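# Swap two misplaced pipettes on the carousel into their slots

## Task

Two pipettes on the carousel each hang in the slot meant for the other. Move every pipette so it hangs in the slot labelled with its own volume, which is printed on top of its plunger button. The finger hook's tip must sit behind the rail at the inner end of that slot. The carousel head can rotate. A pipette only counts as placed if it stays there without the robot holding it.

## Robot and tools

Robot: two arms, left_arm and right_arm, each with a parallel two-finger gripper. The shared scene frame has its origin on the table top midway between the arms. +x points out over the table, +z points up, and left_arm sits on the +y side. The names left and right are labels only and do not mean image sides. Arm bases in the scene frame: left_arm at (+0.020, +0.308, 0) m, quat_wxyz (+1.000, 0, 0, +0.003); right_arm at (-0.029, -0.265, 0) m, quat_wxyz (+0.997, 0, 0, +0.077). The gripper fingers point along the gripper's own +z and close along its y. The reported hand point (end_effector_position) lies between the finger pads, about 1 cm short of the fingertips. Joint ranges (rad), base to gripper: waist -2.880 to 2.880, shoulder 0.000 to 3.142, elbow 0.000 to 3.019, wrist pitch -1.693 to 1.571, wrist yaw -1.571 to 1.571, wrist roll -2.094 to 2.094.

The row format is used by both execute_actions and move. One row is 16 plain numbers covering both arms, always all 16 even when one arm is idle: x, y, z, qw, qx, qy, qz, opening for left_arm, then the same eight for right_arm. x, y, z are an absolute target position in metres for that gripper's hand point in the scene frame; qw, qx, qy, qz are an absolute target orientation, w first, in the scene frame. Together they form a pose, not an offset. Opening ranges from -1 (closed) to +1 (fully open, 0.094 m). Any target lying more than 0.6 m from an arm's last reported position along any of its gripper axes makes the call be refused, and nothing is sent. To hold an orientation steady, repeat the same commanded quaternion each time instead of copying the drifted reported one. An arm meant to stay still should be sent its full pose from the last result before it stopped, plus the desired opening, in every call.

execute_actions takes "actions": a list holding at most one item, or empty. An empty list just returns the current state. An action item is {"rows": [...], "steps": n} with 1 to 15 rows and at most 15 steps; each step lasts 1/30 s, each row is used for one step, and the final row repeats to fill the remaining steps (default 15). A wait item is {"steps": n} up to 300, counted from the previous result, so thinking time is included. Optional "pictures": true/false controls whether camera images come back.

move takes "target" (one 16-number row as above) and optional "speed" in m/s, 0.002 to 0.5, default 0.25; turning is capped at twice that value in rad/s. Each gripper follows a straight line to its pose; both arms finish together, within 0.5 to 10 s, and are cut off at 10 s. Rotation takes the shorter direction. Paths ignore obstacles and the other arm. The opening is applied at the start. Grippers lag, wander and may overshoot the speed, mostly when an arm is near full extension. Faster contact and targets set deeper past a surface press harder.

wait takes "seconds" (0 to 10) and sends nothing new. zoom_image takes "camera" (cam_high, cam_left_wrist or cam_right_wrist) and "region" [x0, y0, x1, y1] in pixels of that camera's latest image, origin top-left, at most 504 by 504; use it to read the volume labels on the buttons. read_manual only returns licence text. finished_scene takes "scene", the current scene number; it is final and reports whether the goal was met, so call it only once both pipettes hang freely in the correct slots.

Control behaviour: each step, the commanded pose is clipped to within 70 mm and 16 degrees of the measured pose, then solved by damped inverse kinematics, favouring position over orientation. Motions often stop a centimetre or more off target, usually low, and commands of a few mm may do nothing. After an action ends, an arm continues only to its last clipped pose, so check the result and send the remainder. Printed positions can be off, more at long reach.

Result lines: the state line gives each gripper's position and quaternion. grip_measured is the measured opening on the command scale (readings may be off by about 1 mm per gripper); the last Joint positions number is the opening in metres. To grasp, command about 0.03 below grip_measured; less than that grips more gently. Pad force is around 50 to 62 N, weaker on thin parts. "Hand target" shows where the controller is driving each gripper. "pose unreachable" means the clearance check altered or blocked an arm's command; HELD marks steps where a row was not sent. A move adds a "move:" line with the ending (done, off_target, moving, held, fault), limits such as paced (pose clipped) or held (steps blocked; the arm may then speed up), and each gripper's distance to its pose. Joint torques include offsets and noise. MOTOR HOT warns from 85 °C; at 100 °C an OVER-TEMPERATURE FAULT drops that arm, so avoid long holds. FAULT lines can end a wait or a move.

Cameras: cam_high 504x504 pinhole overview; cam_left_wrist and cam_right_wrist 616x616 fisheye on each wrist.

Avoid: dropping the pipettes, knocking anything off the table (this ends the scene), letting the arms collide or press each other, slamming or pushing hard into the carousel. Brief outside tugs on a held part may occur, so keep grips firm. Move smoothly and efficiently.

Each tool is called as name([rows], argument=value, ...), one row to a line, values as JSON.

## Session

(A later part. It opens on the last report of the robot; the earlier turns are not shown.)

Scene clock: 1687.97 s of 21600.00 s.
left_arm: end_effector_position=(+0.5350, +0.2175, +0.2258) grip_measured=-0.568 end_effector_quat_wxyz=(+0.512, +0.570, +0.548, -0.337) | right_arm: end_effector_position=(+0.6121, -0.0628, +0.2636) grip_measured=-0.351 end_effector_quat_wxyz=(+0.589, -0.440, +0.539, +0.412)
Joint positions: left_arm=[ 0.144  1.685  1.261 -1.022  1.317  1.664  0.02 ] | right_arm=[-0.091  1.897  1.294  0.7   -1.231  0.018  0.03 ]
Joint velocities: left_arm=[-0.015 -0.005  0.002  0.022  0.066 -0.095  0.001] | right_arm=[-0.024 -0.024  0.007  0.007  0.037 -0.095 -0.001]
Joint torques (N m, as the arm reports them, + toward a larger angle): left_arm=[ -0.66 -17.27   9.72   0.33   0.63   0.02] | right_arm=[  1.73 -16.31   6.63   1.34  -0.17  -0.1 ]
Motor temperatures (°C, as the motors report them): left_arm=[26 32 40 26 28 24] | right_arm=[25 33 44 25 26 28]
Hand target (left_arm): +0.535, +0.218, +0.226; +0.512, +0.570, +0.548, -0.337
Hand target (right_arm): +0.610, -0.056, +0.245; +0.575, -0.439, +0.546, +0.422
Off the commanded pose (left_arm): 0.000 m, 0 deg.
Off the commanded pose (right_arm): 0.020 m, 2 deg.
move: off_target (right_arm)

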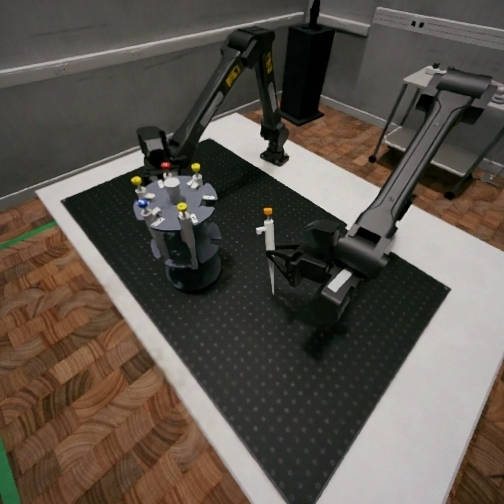

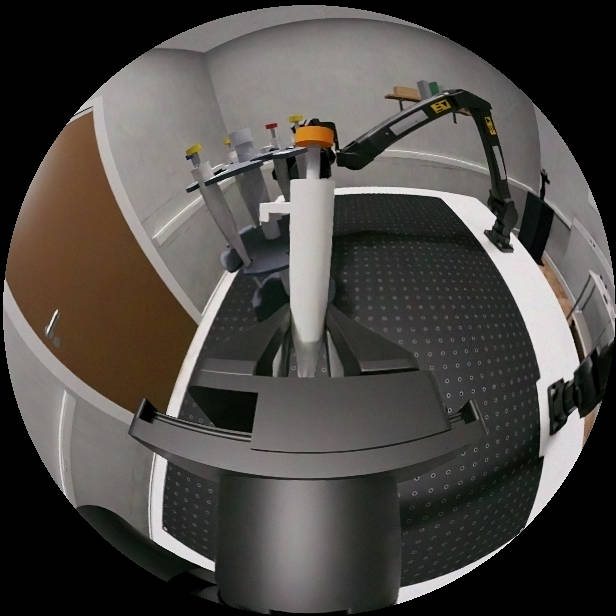

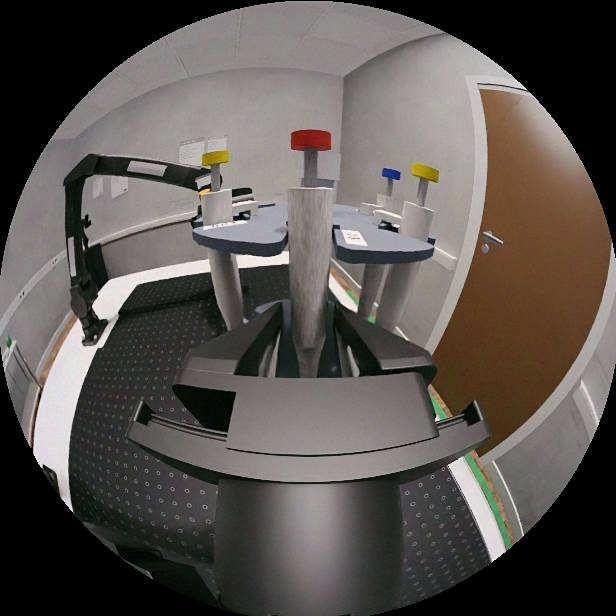

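move(target=[0.535,0.2175,0.2258,0.512,0.570,0.548,-0.337,-0.605, 0.640,-0.060,0.250,0.5753,-0.4387,0.5467,0.4219,-0.48], speed=0.02)

Scene clock: 1695.00 s of 21600.00 s.
left_arm: end_effector_position=(+0.5350, +0.2175, +0.2258) grip_measured=-0.568 end_effector_quat_wxyz=(+0.512, +0.570, +0.548, -0.337) | right_arm: end_effector_position=(+0.6246, -0.0615, +0.2427) grip_measured=-0.479 end_effector_quat_wxyz=(+0.571, -0.433, +0.553, +0.426)
Joint positions: left_arm=[ 0.144  1.685  1.261 -1.022  1.317  1.664  0.02 ] | right_arm=[-0.091  1.946  1.331  0.658 -1.241  0.018  0.024]
Joint velocities: left_arm=[ 0.005  0.015  0.017 -0.017  0.037 -0.037 -0.   ] | right_arm=[ 0.005  0.015  0.002 -0.007  0.095  0.007  0.001]
Joint torques (N m, as the arm reports them, + toward a larger angle): left_arm=[ -0.54 -17.57   9.79   0.37   0.63   0.01] | right_arm=[  0.6  -17.16  11.6    1.02  -0.17  -0.02]
Motor temperatures (°C, as the motors report them): left_arm=[26 32 40 26 28 24] | right_arm=[25 33 45 25 26 28]
Hand target (left_arm): +0.535, +0.218, +0.226; +0.512, +0.570, +0.548, -0.337
Hand target (right_arm): +0.639, -0.060, +0.251; +0.576, -0.438, +0.546, +0.422
Off the commanded pose (left_arm): 0.000 m, 0 deg.
Off the commanded pose (right_arm): 0.017 m, 1 deg.
After step 90, 2.23 s passed at rest.
move: off_target (right_arm)

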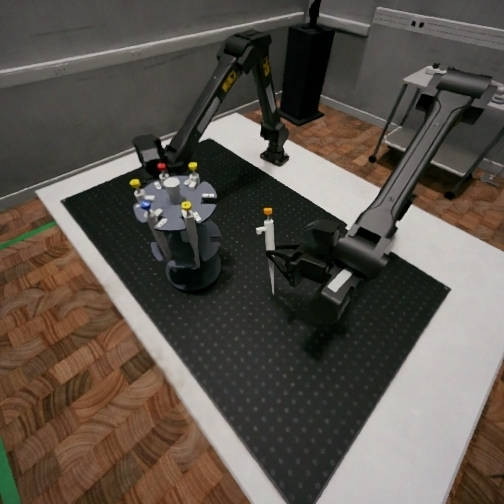

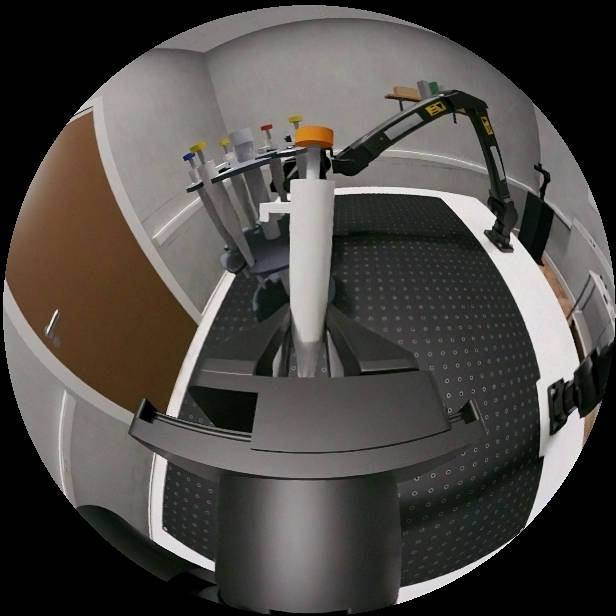

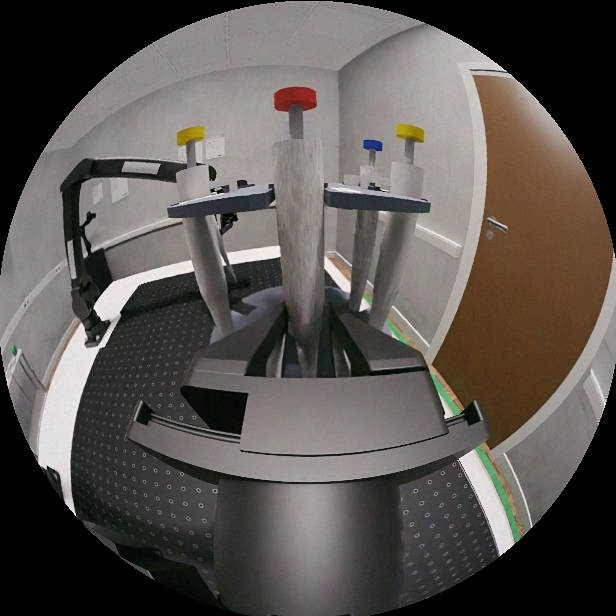

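move(target=[0.535,0.2175,0.2258,0.512,0.570,0.548,-0.337,-0.605, 0.664,-0.062,0.262,0.5753,-0.4387,0.5467,0.4219,-0.48], speed=0.02)

Scene clock: 1698.97 s of 21600.00 s.
left_arm: end_effector_position=(+0.5350, +0.2175, +0.2258) grip_measured=-0.568 end_effector_quat_wxyz=(+0.512, +0.570, +0.548, -0.337) | right_arm: end_effector_position=(+0.6471, -0.0597, +0.2530) grip_measured=-0.479 end_effector_quat_wxyz=(+0.568, -0.433, +0.553, +0.428)
Joint positions: left_arm=[ 0.144  1.685  1.261 -1.022  1.317  1.664  0.02 ] | right_arm=[-0.091  1.982  1.423  0.597 -1.247  0.018  0.024]
Joint velocities: left_arm=[-0.005  0.005 -0.002 -0.007 -0.037  0.007  0.   ] | right_arm=[-0.005 -0.015 -0.007 -0.012  0.037  0.022 -0.   ]
Joint torques (N m, as the arm reports them, + toward a larger angle): left_arm=[ -0.99 -17.57   9.75   0.28   0.61   0.02] | right_arm=[  0.61 -17.66  12.22   1.24  -0.16  -0.05]
Motor temperatures (°C, as the motors report them): left_arm=[26 32 40 26 28 24] | right_arm=[25 33 46 25 26 28]
Hand target (left_arm): +0.535, +0.218, +0.226; +0.512, +0.570, +0.548, -0.337
Hand target (right_arm): +0.662, -0.063, +0.262; +0.575, -0.438, +0.547, +0.422
Off the commanded pose (left_arm): 0.000 m, 0 deg.
Off the commanded pose (right_arm): 0.019 m, 1 deg.
move: off_target (right_arm)

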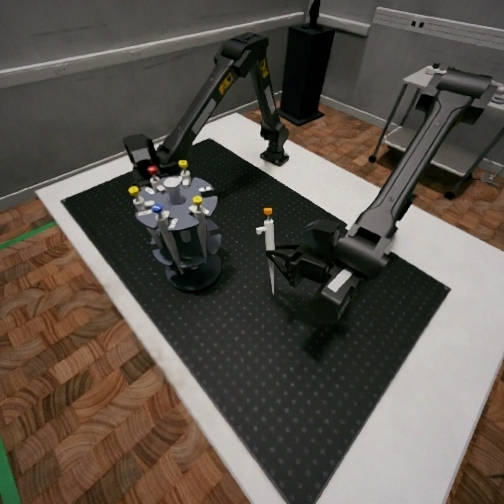

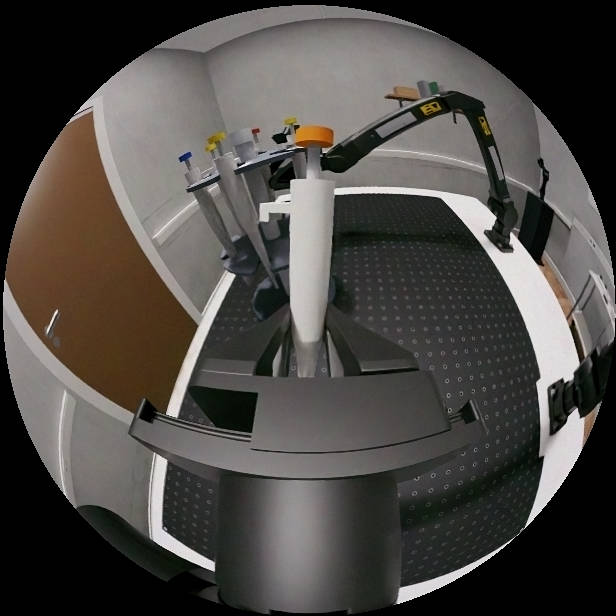

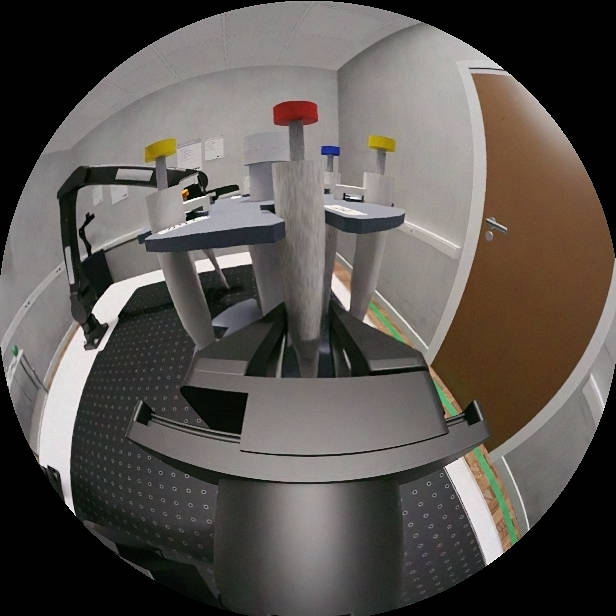

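move(target=[0.535,0.2175,0.2258,0.512,0.570,0.548,-0.337,-0.605, 0.664,-0.062,0.262,0.5753,-0.4387,0.5467,0.4219,-0.25], speed=0.02)

move(target=[0.535,0.2175,0.2258,0.512,0.570,0.548,-0.337,-0.605, 0.645,-0.140,0.262,0.5753,-0.4387,0.5467,0.4219,-0.25], speed=0.04)

Scene clock: 1703.90 s of 21600.00 s.
left_arm: end_effector_position=(+0.5350, +0.2175, +0.2258) grip_measured=-0.568 end_effector_quat_wxyz=(+0.512, +0.570, +0.548, -0.337) | right_arm: end_effector_position=(+0.6471, -0.0597, +0.2530) grip_measured=-0.251 end_effector_quat_wxyz=(+0.568, -0.433, +0.553, +0.428)
Joint positions: left_arm=[ 0.144  1.685  1.261 -1.022  1.317  1.664  0.02 ] | right_arm=[-0.091  1.982  1.423  0.597 -1.247  0.018  0.035]
Joint velocities: left_arm=[-0.015 -0.015 -0.002 -0.012 -0.022  0.007 -0.001] | right_arm=[-0.005 -0.015 -0.012 -0.002  0.081  0.037 -0.001]
Joint torques (N m, as the arm reports them, + toward a larger angle): left_arm=[ -0.78 -17.53   9.71   0.26   0.61  -0.01] | right_arm=[  0.46 -17.55  12.11   1.1   -0.12  -0.03]
Motor temperatures (°C, as the motors report them): left_arm=[26 32 40 26 28 24] | right_arm=[25 34 47 25 26 28]
Hand target (left_arm): +0.535, +0.218, +0.226; +0.512, +0.570, +0.548, -0.337
Hand target (right_arm): +0.663, -0.062, +0.262; +0.576, -0.438, +0.547, +0.422
Off the commanded pose (left_arm): 0.000 m, 0 deg.
Off the commanded pose (right_arm): 0.019 m, 1 deg.
After step 90, 0.73 s passed at rest.
move: off_target (right_arm)

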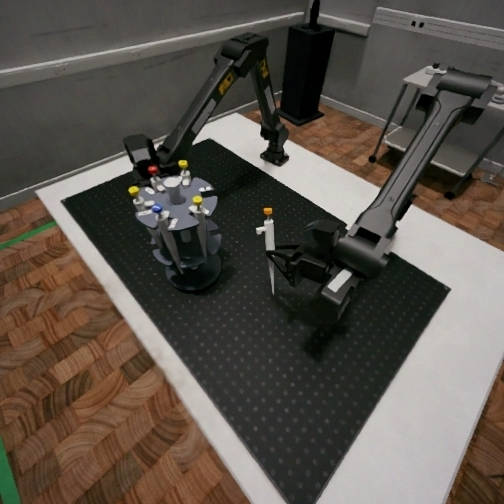

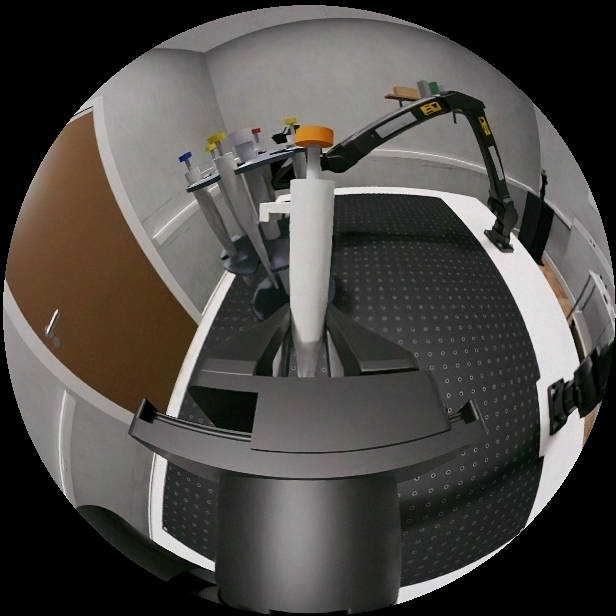

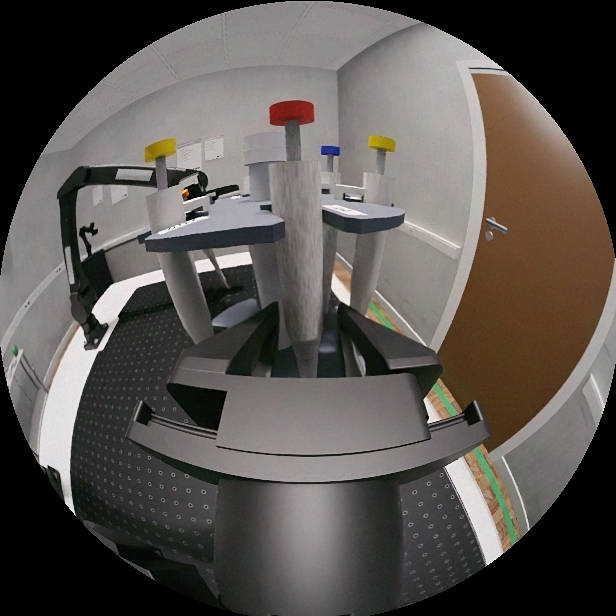

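Scene clock: 1706.27 s of 21600.00 s.
left_arm: end_effector_position=(+0.5350, +0.2175, +0.2258) grip_measured=-0.568 end_effector_quat_wxyz=(+0.512, +0.570, +0.548, -0.337) | right_arm: end_effector_position=(+0.6466, -0.1324, +0.2532) grip_measured=-0.251 end_effector_quat_wxyz=(+0.568, -0.437, +0.552, +0.427)
Joint positions: left_arm=[ 0.144  1.685  1.261 -1.022  1.317  1.664  0.02 ] | right_arm=[-0.206  1.982  1.423  0.606 -1.367  0.023  0.035]
Joint velocities: left_arm=[-0.005 -0.015 -0.017 -0.012 -0.022  0.095  0.   ] | right_arm=[-0.015 -0.015 -0.012 -0.007 -0.095  0.037  0.001]
Joint torques (N m, as the arm reports them, + toward a larger angle): left_arm=[ -0.77 -17.54   9.59   0.23   0.61   0.03] | right_arm=[ -0.5  -21.04   7.     3.03  -0.19   0.16]
Motor temperatures (°C, as the motors report them): left_arm=[26 32 40 26 28 24] | right_arm=[25 34 47 25 26 28]
Hand target (left_arm): +0.535, +0.218, +0.226; +0.512, +0.570, +0.548, -0.337
Hand target (right_arm): +0.644, -0.139, +0.262; +0.575, -0.439, +0.547, +0.421
Off the commanded pose (left_arm): 0.000 m, 0 deg.
Off the commanded pose (right_arm): 0.012 m, 1 deg.
move: off_target (right_arm)

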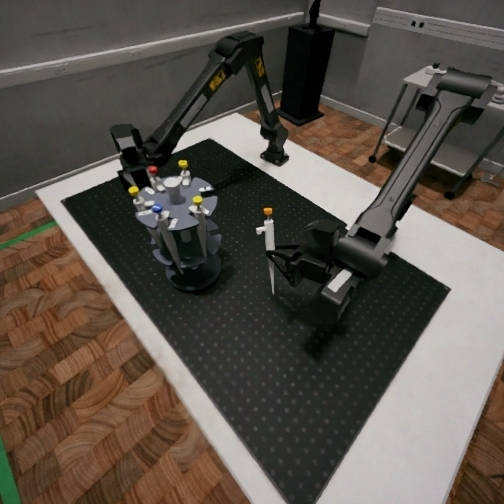

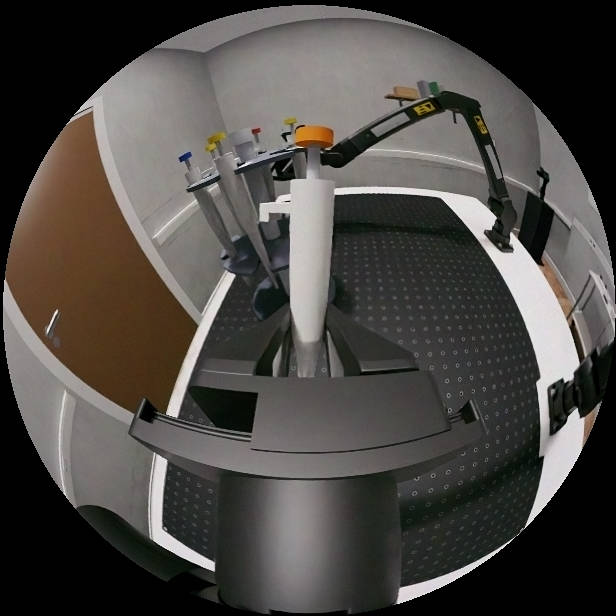

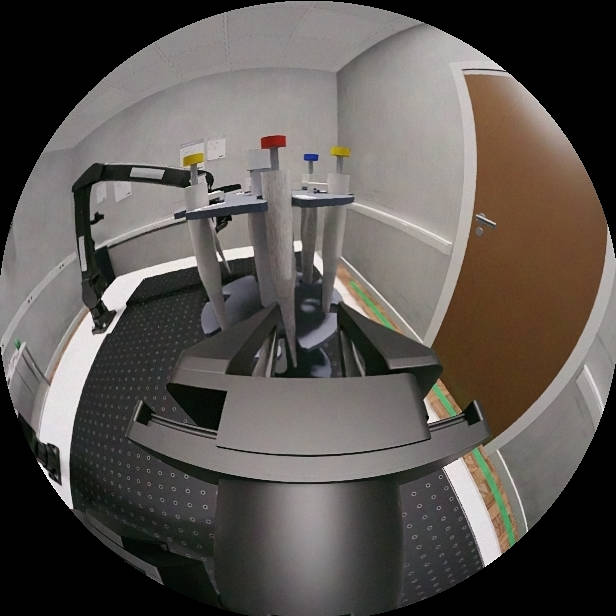

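move(target=[0.50,0.21,0.27,0.7236,0.1863,0.6291,-0.2143,-0.605, 0.60,-0.18,0.40,0.5753,-0.4387,0.5467,0.4219,-0.25], speed=0.08)

Scene clock: 1725.50 s of 21600.00 s.
left_arm: end_effector_position=(+0.5366, +0.2174, +0.2226) grip_measured=-0.568 end_effector_quat_wxyz=(+0.520, +0.565, +0.548, -0.332) | right_arm: end_effector_position=(+0.6029, -0.1713, +0.3748) grip_measured=-0.251 end_effector_quat_wxyz=(+0.569, -0.437, +0.550, +0.429)
Joint positions: left_arm=[ 0.144  1.674  1.23  -0.922  1.324  1.592  0.02 ] | right_arm=[-0.275  1.758  1.423  0.446 -1.438  0.085  0.035]
Joint velocities: left_arm=[-0.024 -0.024  0.002 -0.007 -0.066 -0.051 -0.001] | right_arm=[-0.005 -0.015  0.007 -0.022 -0.037  0.022  0.001]
Joint torques (N m, as the arm reports them, + toward a larger angle): left_arm=[ -0.49 -16.98  10.03   0.14   0.64   0.07] | right_arm=[ -0.59 -21.11   9.4    1.06  -0.15   0.18]
Motor temperatures (°C, as the motors report them): left_arm=[26 32 40 26 28 24] | right_arm=[25 35 45 25 26 28]
Hand target (left_arm): +0.537, +0.217, +0.223; +0.519, +0.565, +0.548, -0.333
Hand target (right_arm): +0.598, -0.179, +0.399; +0.575, -0.439, +0.547, +0.422
Off the commanded pose (left_arm): 0.060 m, 52 deg; orientation clipped at the last step of the last action.
Off the commanded pose (right_arm): 0.027 m, 1 deg.
After step 90, 10.10 s passed at rest.
move: held (left_arm), off_target (right_arm); limits=paced,held; held on 175 of 184 steps (left_arm), including the last (left_arm)
pose unreachable (left arm): on one or more control steps of this call this arm could not follow its commanded pose, so it was not sent that pose on those steps. On the call's last step it was still not sent that pose. It may still have moved: this result reports where it is.
cause: the commanded pose would bring two parts of the arm too close to each other (its wrist (the part past joint 4) and its wrist camera, with joints 5 (wrist yaw) and 6 (wrist roll) between them).

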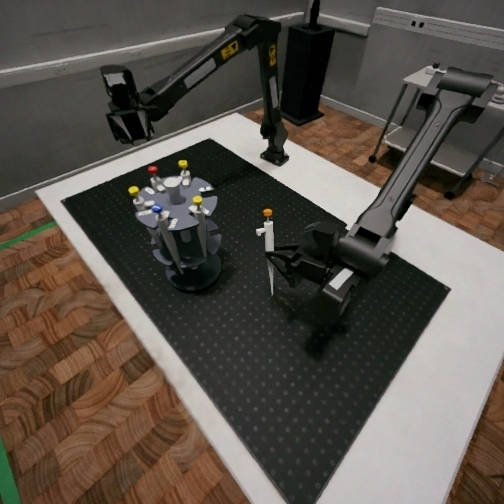

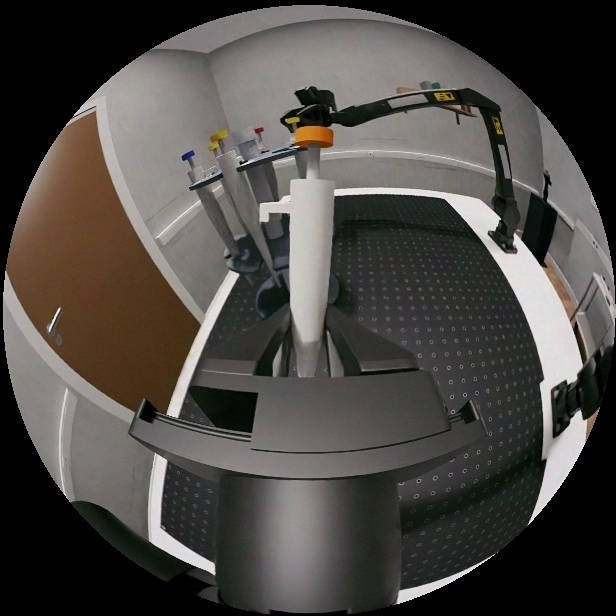

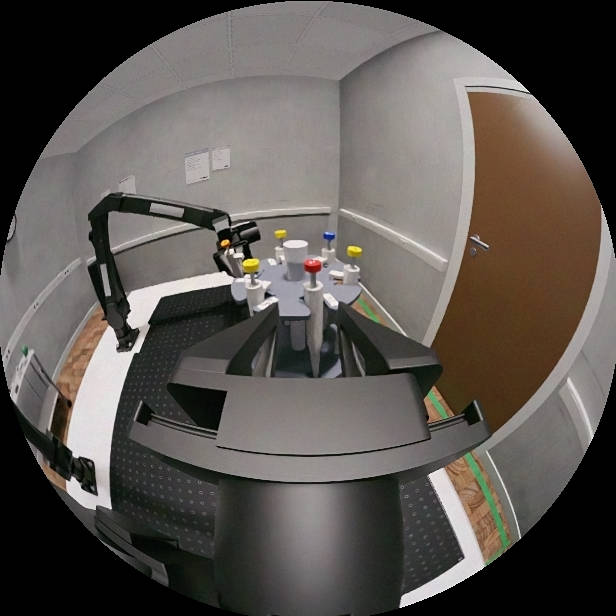

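move(target=[0.545,0.285,0.15,0.298,0.6475,0.6907,-0.1222,-0.605, 0.60,-0.18,0.40,0.5753,-0.4387,0.5467,0.4219,-0.25], speed=0.08)

Scene clock: 1742.63 s of 21600.00 s.
left_arm: end_effector_position=(+0.5345, +0.2879, +0.1311) grip_measured=-0.568 end_effector_quat_wxyz=(+0.286, +0.644, +0.696, -0.138) | right_arm: end_effector_position=(+0.6028, -0.1713, +0.3747) grip_measured=-0.251 end_effector_quat_wxyz=(+0.568, -0.436, +0.550, +0.430)
Joint positions: left_arm=[ 0.153  1.662  1.23  -0.98   0.629  1.602  0.02 ] | right_arm=[-0.275  1.758  1.423  0.446 -1.439  0.088  0.035]
Joint velocities: left_arm=[-0.005 -0.005  0.002 -0.002 -0.007 -0.007  0.001] | right_arm=[-0.005  0.005 -0.022 -0.017  0.007 -0.037  0.001]
Joint torques (N m, as the arm reports them, + toward a larger angle): left_arm=[ -1.3  -18.75  12.93   0.24   0.38  -0.11] | right_arm=[ -0.22 -19.93  10.03   0.88  -0.14   0.17]
Motor temperatures (°C, as the motors report them): left_arm=[26 32 40 26 28 24] | right_arm=[25 35 46 25 26 28]
Hand target (left_arm): +0.545, +0.286, +0.151; +0.298, +0.648, +0.690, -0.123
Hand target (right_arm): +0.599, -0.180, +0.400; +0.575, -0.439, +0.546, +0.422
Off the commanded pose (left_arm): 0.022 m, 2 deg.
Off the commanded pose (right_arm): 0.027 m, 1 deg.
After step 90, 9.53 s passed at rest.
move: off_target (left_arm, right_arm)

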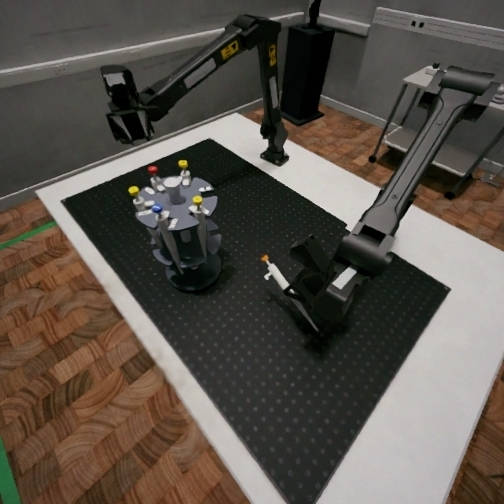

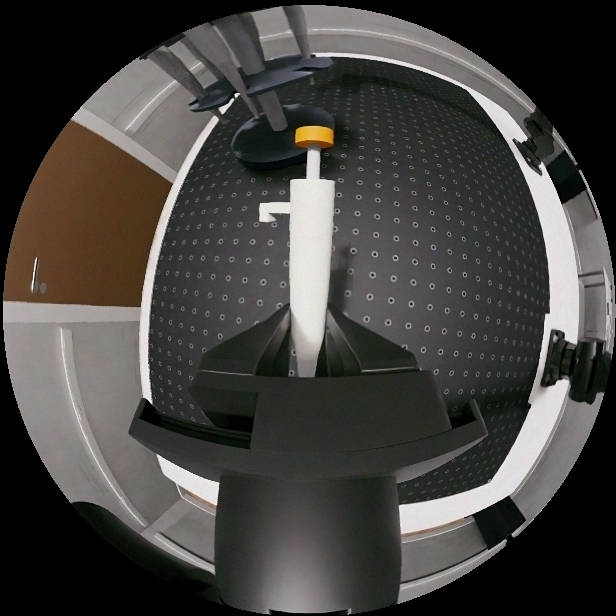

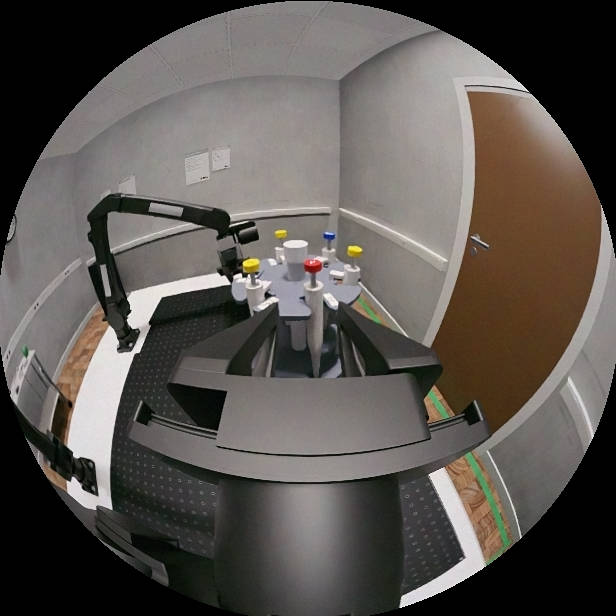

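move(target=[0.50,0.26,0.21,0.4126,0.1961,0.8848,-0.0915,-0.605, 0.54,-0.09,0.45,0.4330,-0.4330,0.75,0.25,-1], speed=0.1)

Scene clock: 1750.33 s of 21600.00 s.
left_arm: end_effector_position=(+0.5010, +0.2641, +0.2088) grip_measured=-0.567 end_effector_quat_wxyz=(+0.404, +0.193, +0.889, -0.091) | right_arm: end_effector_position=(+0.5419, -0.0966, +0.4025) grip_measured=-0.993 end_effector_quat_wxyz=(+0.405, -0.418, +0.769, +0.266)
Joint positions: left_arm=[ 0.024  1.214  0.851 -0.409  0.347  0.311  0.02 ] | right_arm=[-0.073  1.534  1.634 -0.959 -0.794 -0.606  0.   ]
Joint velocities: left_arm=[-0.005 -0.015 -0.012 -0.007  0.081 -0.037  0.001] | right_arm=[-0.015  0.015 -0.007 -0.012 -0.022 -0.022 -0.001]
Joint torques (N m, as the arm reports them, + toward a larger angle): left_arm=[ -1.2  -10.92   9.96   2.37   0.04   0.01] | right_arm=[  1.83 -17.22  13.75   0.88  -0.28  -0.05]
Motor temperatures (°C, as the motors report them): left_arm=[26 32 40 26 28 24] | right_arm=[25 35 48 25 26 28]
Hand target (left_arm): +0.500, +0.261, +0.211; +0.414, +0.193, +0.885, -0.092
Hand target (right_arm): +0.536, -0.090, +0.449; +0.434, -0.432, +0.749, +0.253
Off the commanded pose (left_arm): 0.004 m, 1 deg.
Off the commanded pose (right_arm): 0.048 m, 5 deg.
move: off_target (right_arm)

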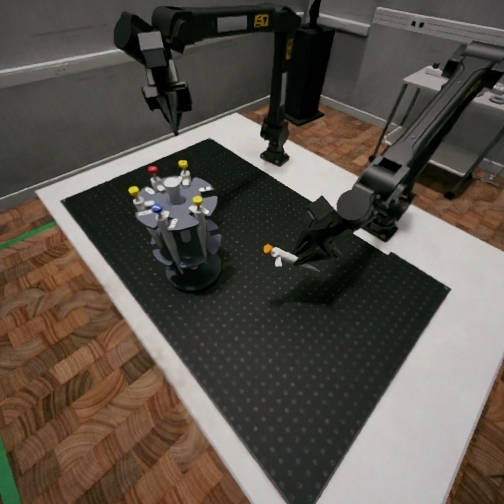

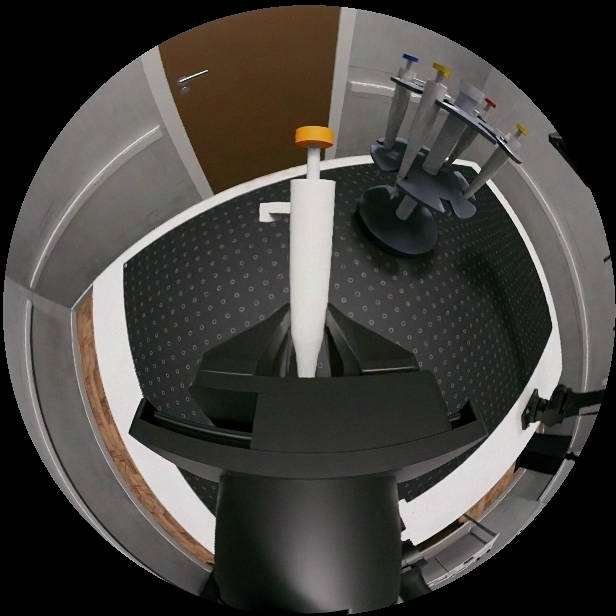

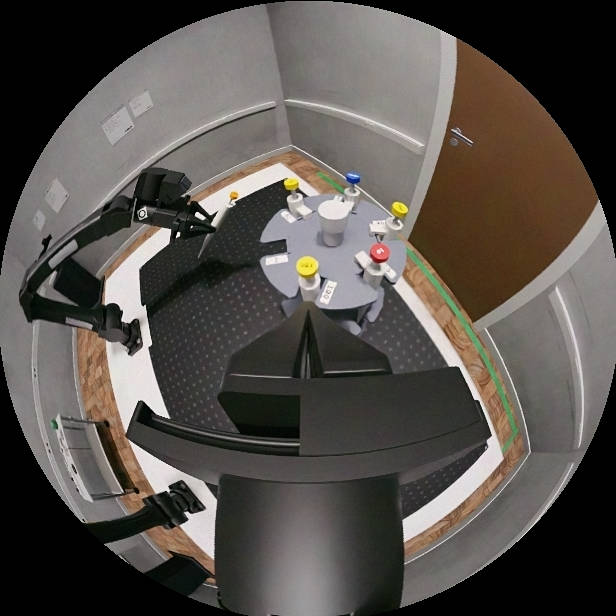

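zoom_image(camera="cam_right_wrist", region=[250,160,430,320])

move(target=[0.49,0.20,0.28,0.7236,0.1863,0.6291,-0.2143,-0.605, 0.54,-0.09,0.45,0.4330,-0.4330,0.75,0.25,-1], speed=0.1)

Region (250, 160, 430, 320) of cam_right_wrist's 616x616 image, scaled by 2.800, with more detail than that image has.

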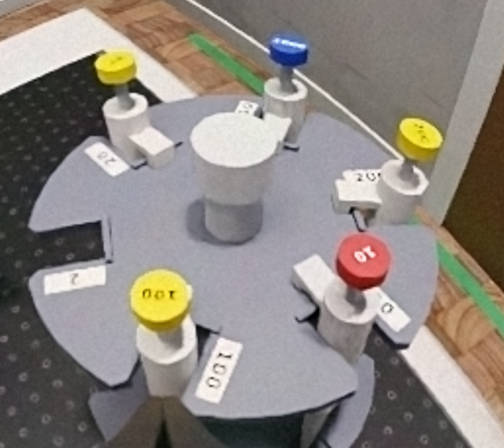

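Scene clock: 1757.07 s of 21600.00 s.
left_arm: end_effector_position=(+0.4909, +0.2034, +0.2855) grip_measured=-0.567 end_effector_quat_wxyz=(+0.725, +0.183, +0.630, -0.210) | right_arm: end_effector_position=(+0.5423, -0.0972, +0.4020) grip_measured=-0.993 end_effector_quat_wxyz=(+0.404, -0.417, +0.770, +0.264)
Joint positions: left_arm=[-0.047  1.275  0.517  0.92   0.519 -0.08   0.02 ] | right_arm=[-0.073  1.534  1.634 -0.959 -0.789 -0.606  0.   ]
Joint velocities: left_arm=[ 0.005 -0.024  0.007  0.017 -0.037  0.037 -0.   ] | right_arm=[-0.005 -0.005  0.002 -0.012  0.007 -0.022  0.001]
Joint torques (N m, as the arm reports them, + toward a larger angle): left_arm=[-1.6  -7.98  8.33  2.74 -0.22 -0.05] | right_arm=[  1.38 -17.27  14.11   0.92  -0.23  -0.05]
Motor temperatures (°C, as the motors report them): left_arm=[26 31 40 26 28 24] | right_arm=[25 35 49 25 26 28]
Hand target (left_arm): +0.489, +0.200, +0.281; +0.725, +0.181, +0.629, -0.216
Hand target (right_arm): +0.537, -0.091, +0.449; +0.434, -0.433, +0.750, +0.250
Off the commanded pose (left_arm): 0.007 m, 1 deg.
Off the commanded pose (right_arm): 0.049 m, 5 deg.
move: off_target (right_arm)

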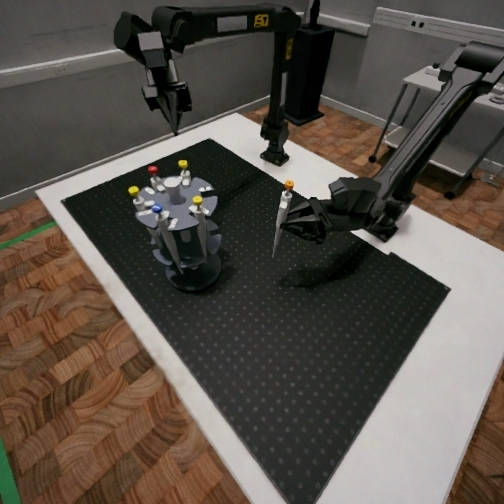

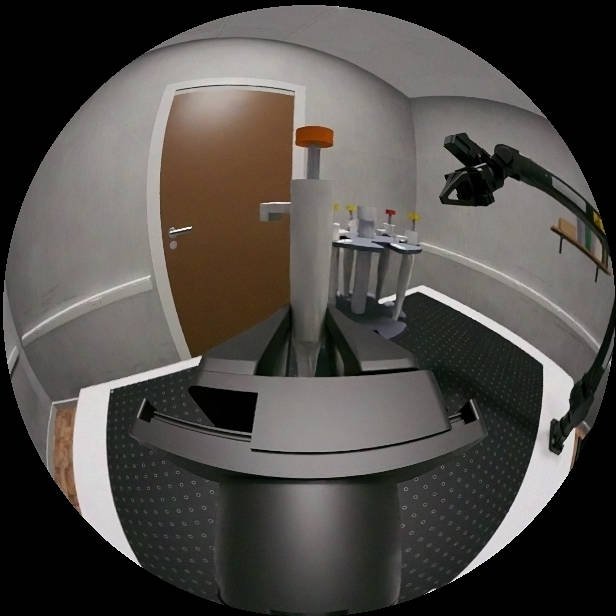

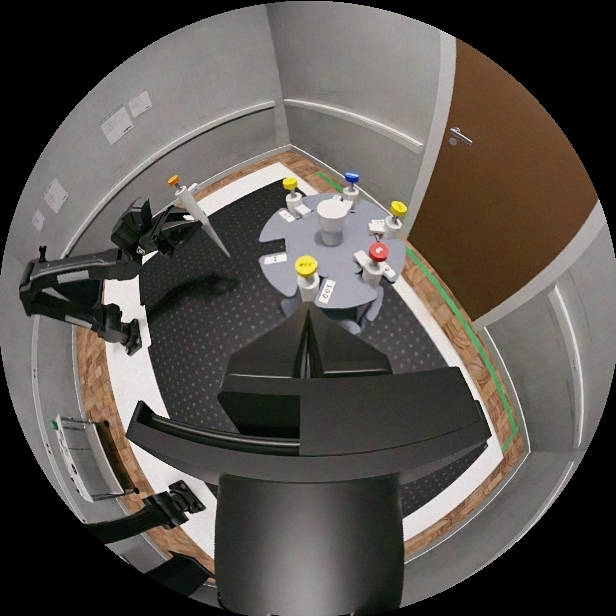

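move(target=[0.505,0.075,0.284,0.6075,0.3903,0.5281,-0.4490,-0.605, 0.54,-0.09,0.45,0.4330,-0.4330,0.75,0.25,-1], speed=0.1)

Scene clock: 1764.07 s of 21600.00 s.
left_arm: end_effector_position=(+0.4925, +0.0802, +0.2675) grip_measured=-0.567 end_effector_quat_wxyz=(+0.595, +0.379, +0.546, -0.451) | right_arm: end_effector_position=(+0.5419, -0.0973, +0.4017) grip_measured=-0.993 end_effector_quat_wxyz=(+0.403, -0.417, +0.770, +0.265)
Joint positions: left_arm=[-0.161  1.577  0.756  1.075  1.088 -0.268  0.02 ] | right_arm=[-0.073  1.534  1.634 -0.961 -0.788 -0.606  0.   ]
Joint velocities: left_arm=[ 0.005 -0.005  0.002  0.002  0.007 -0.037 -0.001] | right_arm=[-0.015 -0.005  0.002 -0.002 -0.037 -0.022 -0.   ]
Joint torques (N m, as the arm reports them, + toward a larger angle): left_arm=[ -1.53 -12.23  13.26   2.23  -0.08  -0.02] | right_arm=[  1.62 -16.93  14.06   1.09  -0.24  -0.07]
Motor temperatures (°C, as the motors report them): left_arm=[26 31 40 27 28 24] | right_arm=[25 35 51 25 26 28]
Hand target (left_arm): +0.503, +0.074, +0.284; +0.607, +0.389, +0.527, -0.449
Hand target (right_arm): +0.537, -0.091, +0.449; +0.434, -0.433, +0.750, +0.250
Off the commanded pose (left_arm): 0.021 m, 3 deg.
Off the commanded pose (right_arm): 0.049 m, 5 deg.
After step 90, 0.17 s passed at rest.
move: off_target (left_arm, right_arm)

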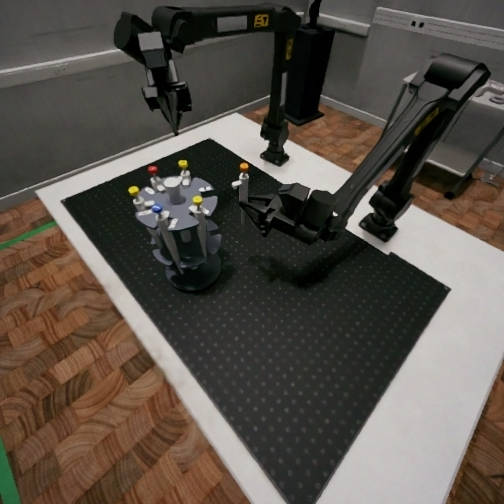

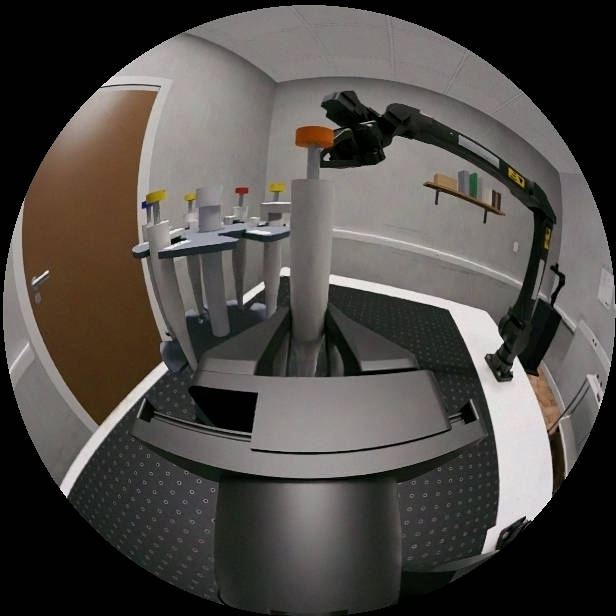

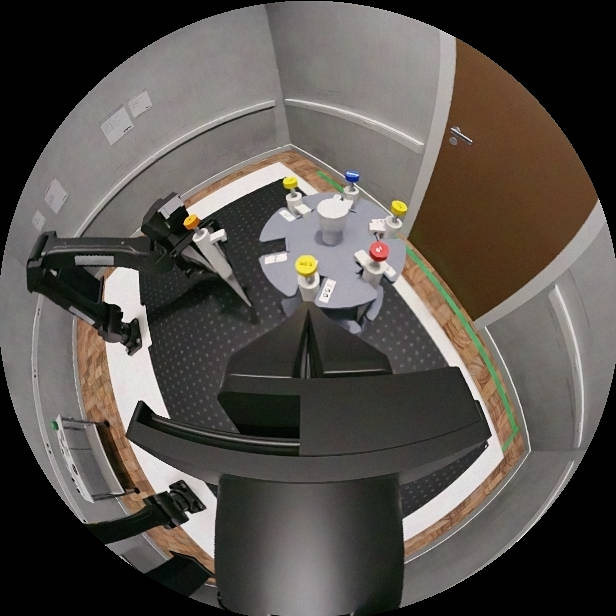

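Now to the pre-insertion pose.

move(target=[0.528,0.039,0.285,0.6075,0.3903,0.5281,-0.4490,-0.605, 0.54,-0.09,0.45,0.4330,-0.4330,0.75,0.25,-1], speed=0.04)

zoom_image(camera="cam_right_wrist", region=[190,170,370,320])

zoom_image(camera="cam_left_wrist", region=[160,130,360,300])

Scene clock: 1768.77 s of 21600.00 s.
left_arm: end_effector_position=(+0.5137, +0.0461, +0.2744) grip_measured=-0.567 end_effector_quat_wxyz=(+0.600, +0.383, +0.537, -0.453) | right_arm: end_effector_position=(+0.5419, -0.0973, +0.4017) grip_measured=-0.993 end_effector_quat_wxyz=(+0.403, -0.417, +0.770, +0.265)
Joint positions: left_arm=[-0.227  1.63   0.842  1.043  1.032 -0.247  0.02 ] | right_arm=[-0.073  1.534  1.634 -0.961 -0.788 -0.606  0.   ]
Joint velocities: left_arm=[-0.015 -0.015 -0.007  0.012 -0.007 -0.007  0.   ] | right_arm=[ 0.005 -0.005 -0.012 -0.002 -0.081 -0.007 -0.   ]
Joint torques (N m, as the arm reports them, + toward a larger angle): left_arm=[ -1.69 -13.65  13.52   0.83  -0.29   0.12] | right_arm=[  1.72 -16.99  13.97   1.    -0.24  -0.08]
Motor temperatures (°C, as the motors report them): left_arm=[26 31 41 26 28 24] | right_arm=[25 35 51 25 26 28]
Hand target (left_arm): +0.527, +0.039, +0.285; +0.607, +0.389, +0.527, -0.449
Hand target (right_arm): +0.537, -0.091, +0.449; +0.434, -0.433, +0.750, +0.250
Off the commanded pose (left_arm): 0.019 m, 2 deg.
Off the commanded pose (right_arm): 0.049 m, 5 deg.
move: off_target (left_arm, right_arm)

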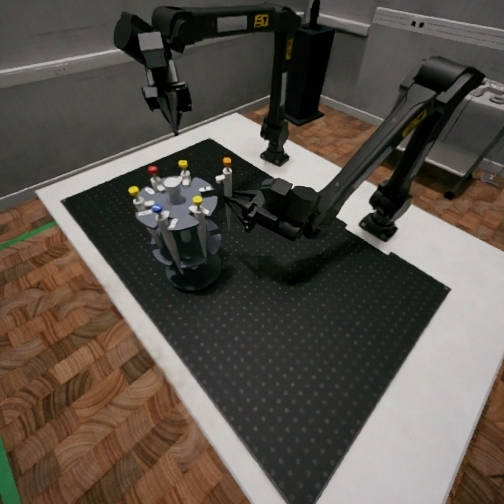

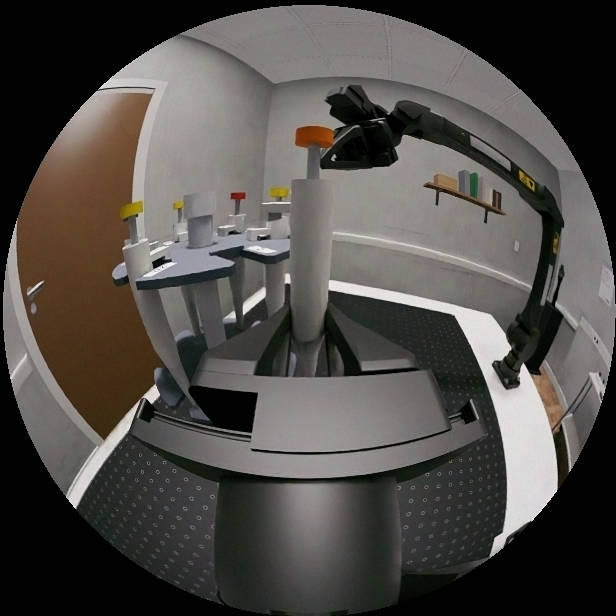

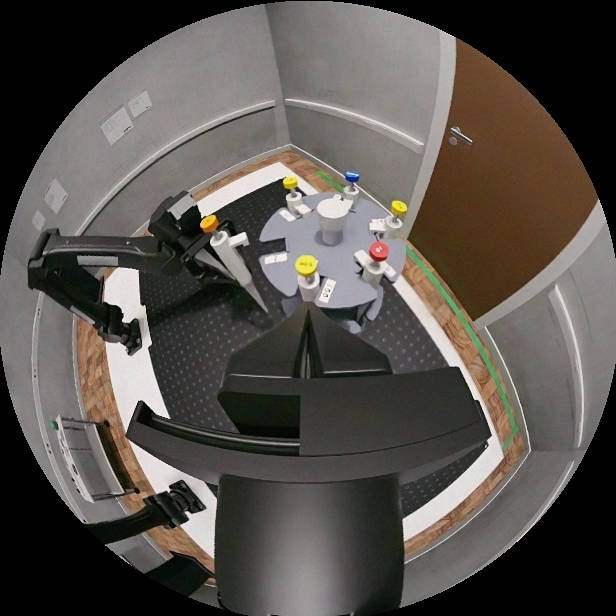

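Region (190, 170, 370, 320) of cam_right_wrist's 616x616 image, scaled by 2.800, with more detail than that image has.

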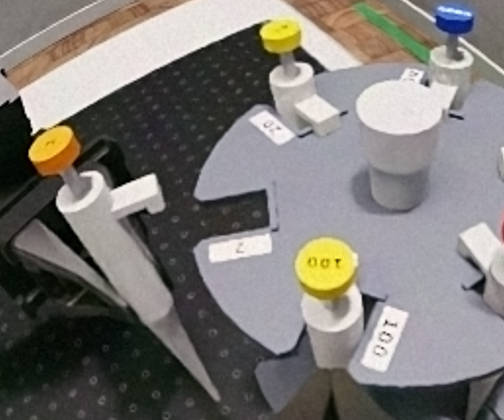

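Region (160, 130, 360, 300) of cam_left_wrist's 616x616 image, scaled by 2.520, with more detail than that image has; it fills the top 428 rows of this view, and the rest is white.

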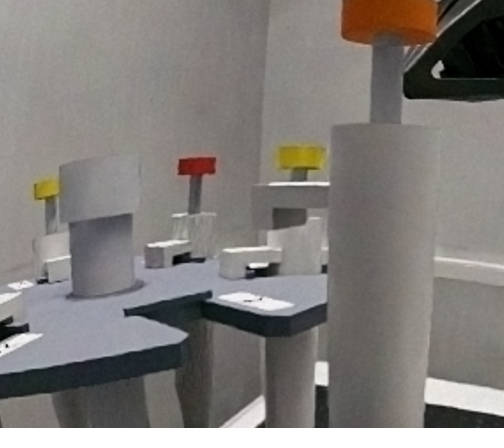

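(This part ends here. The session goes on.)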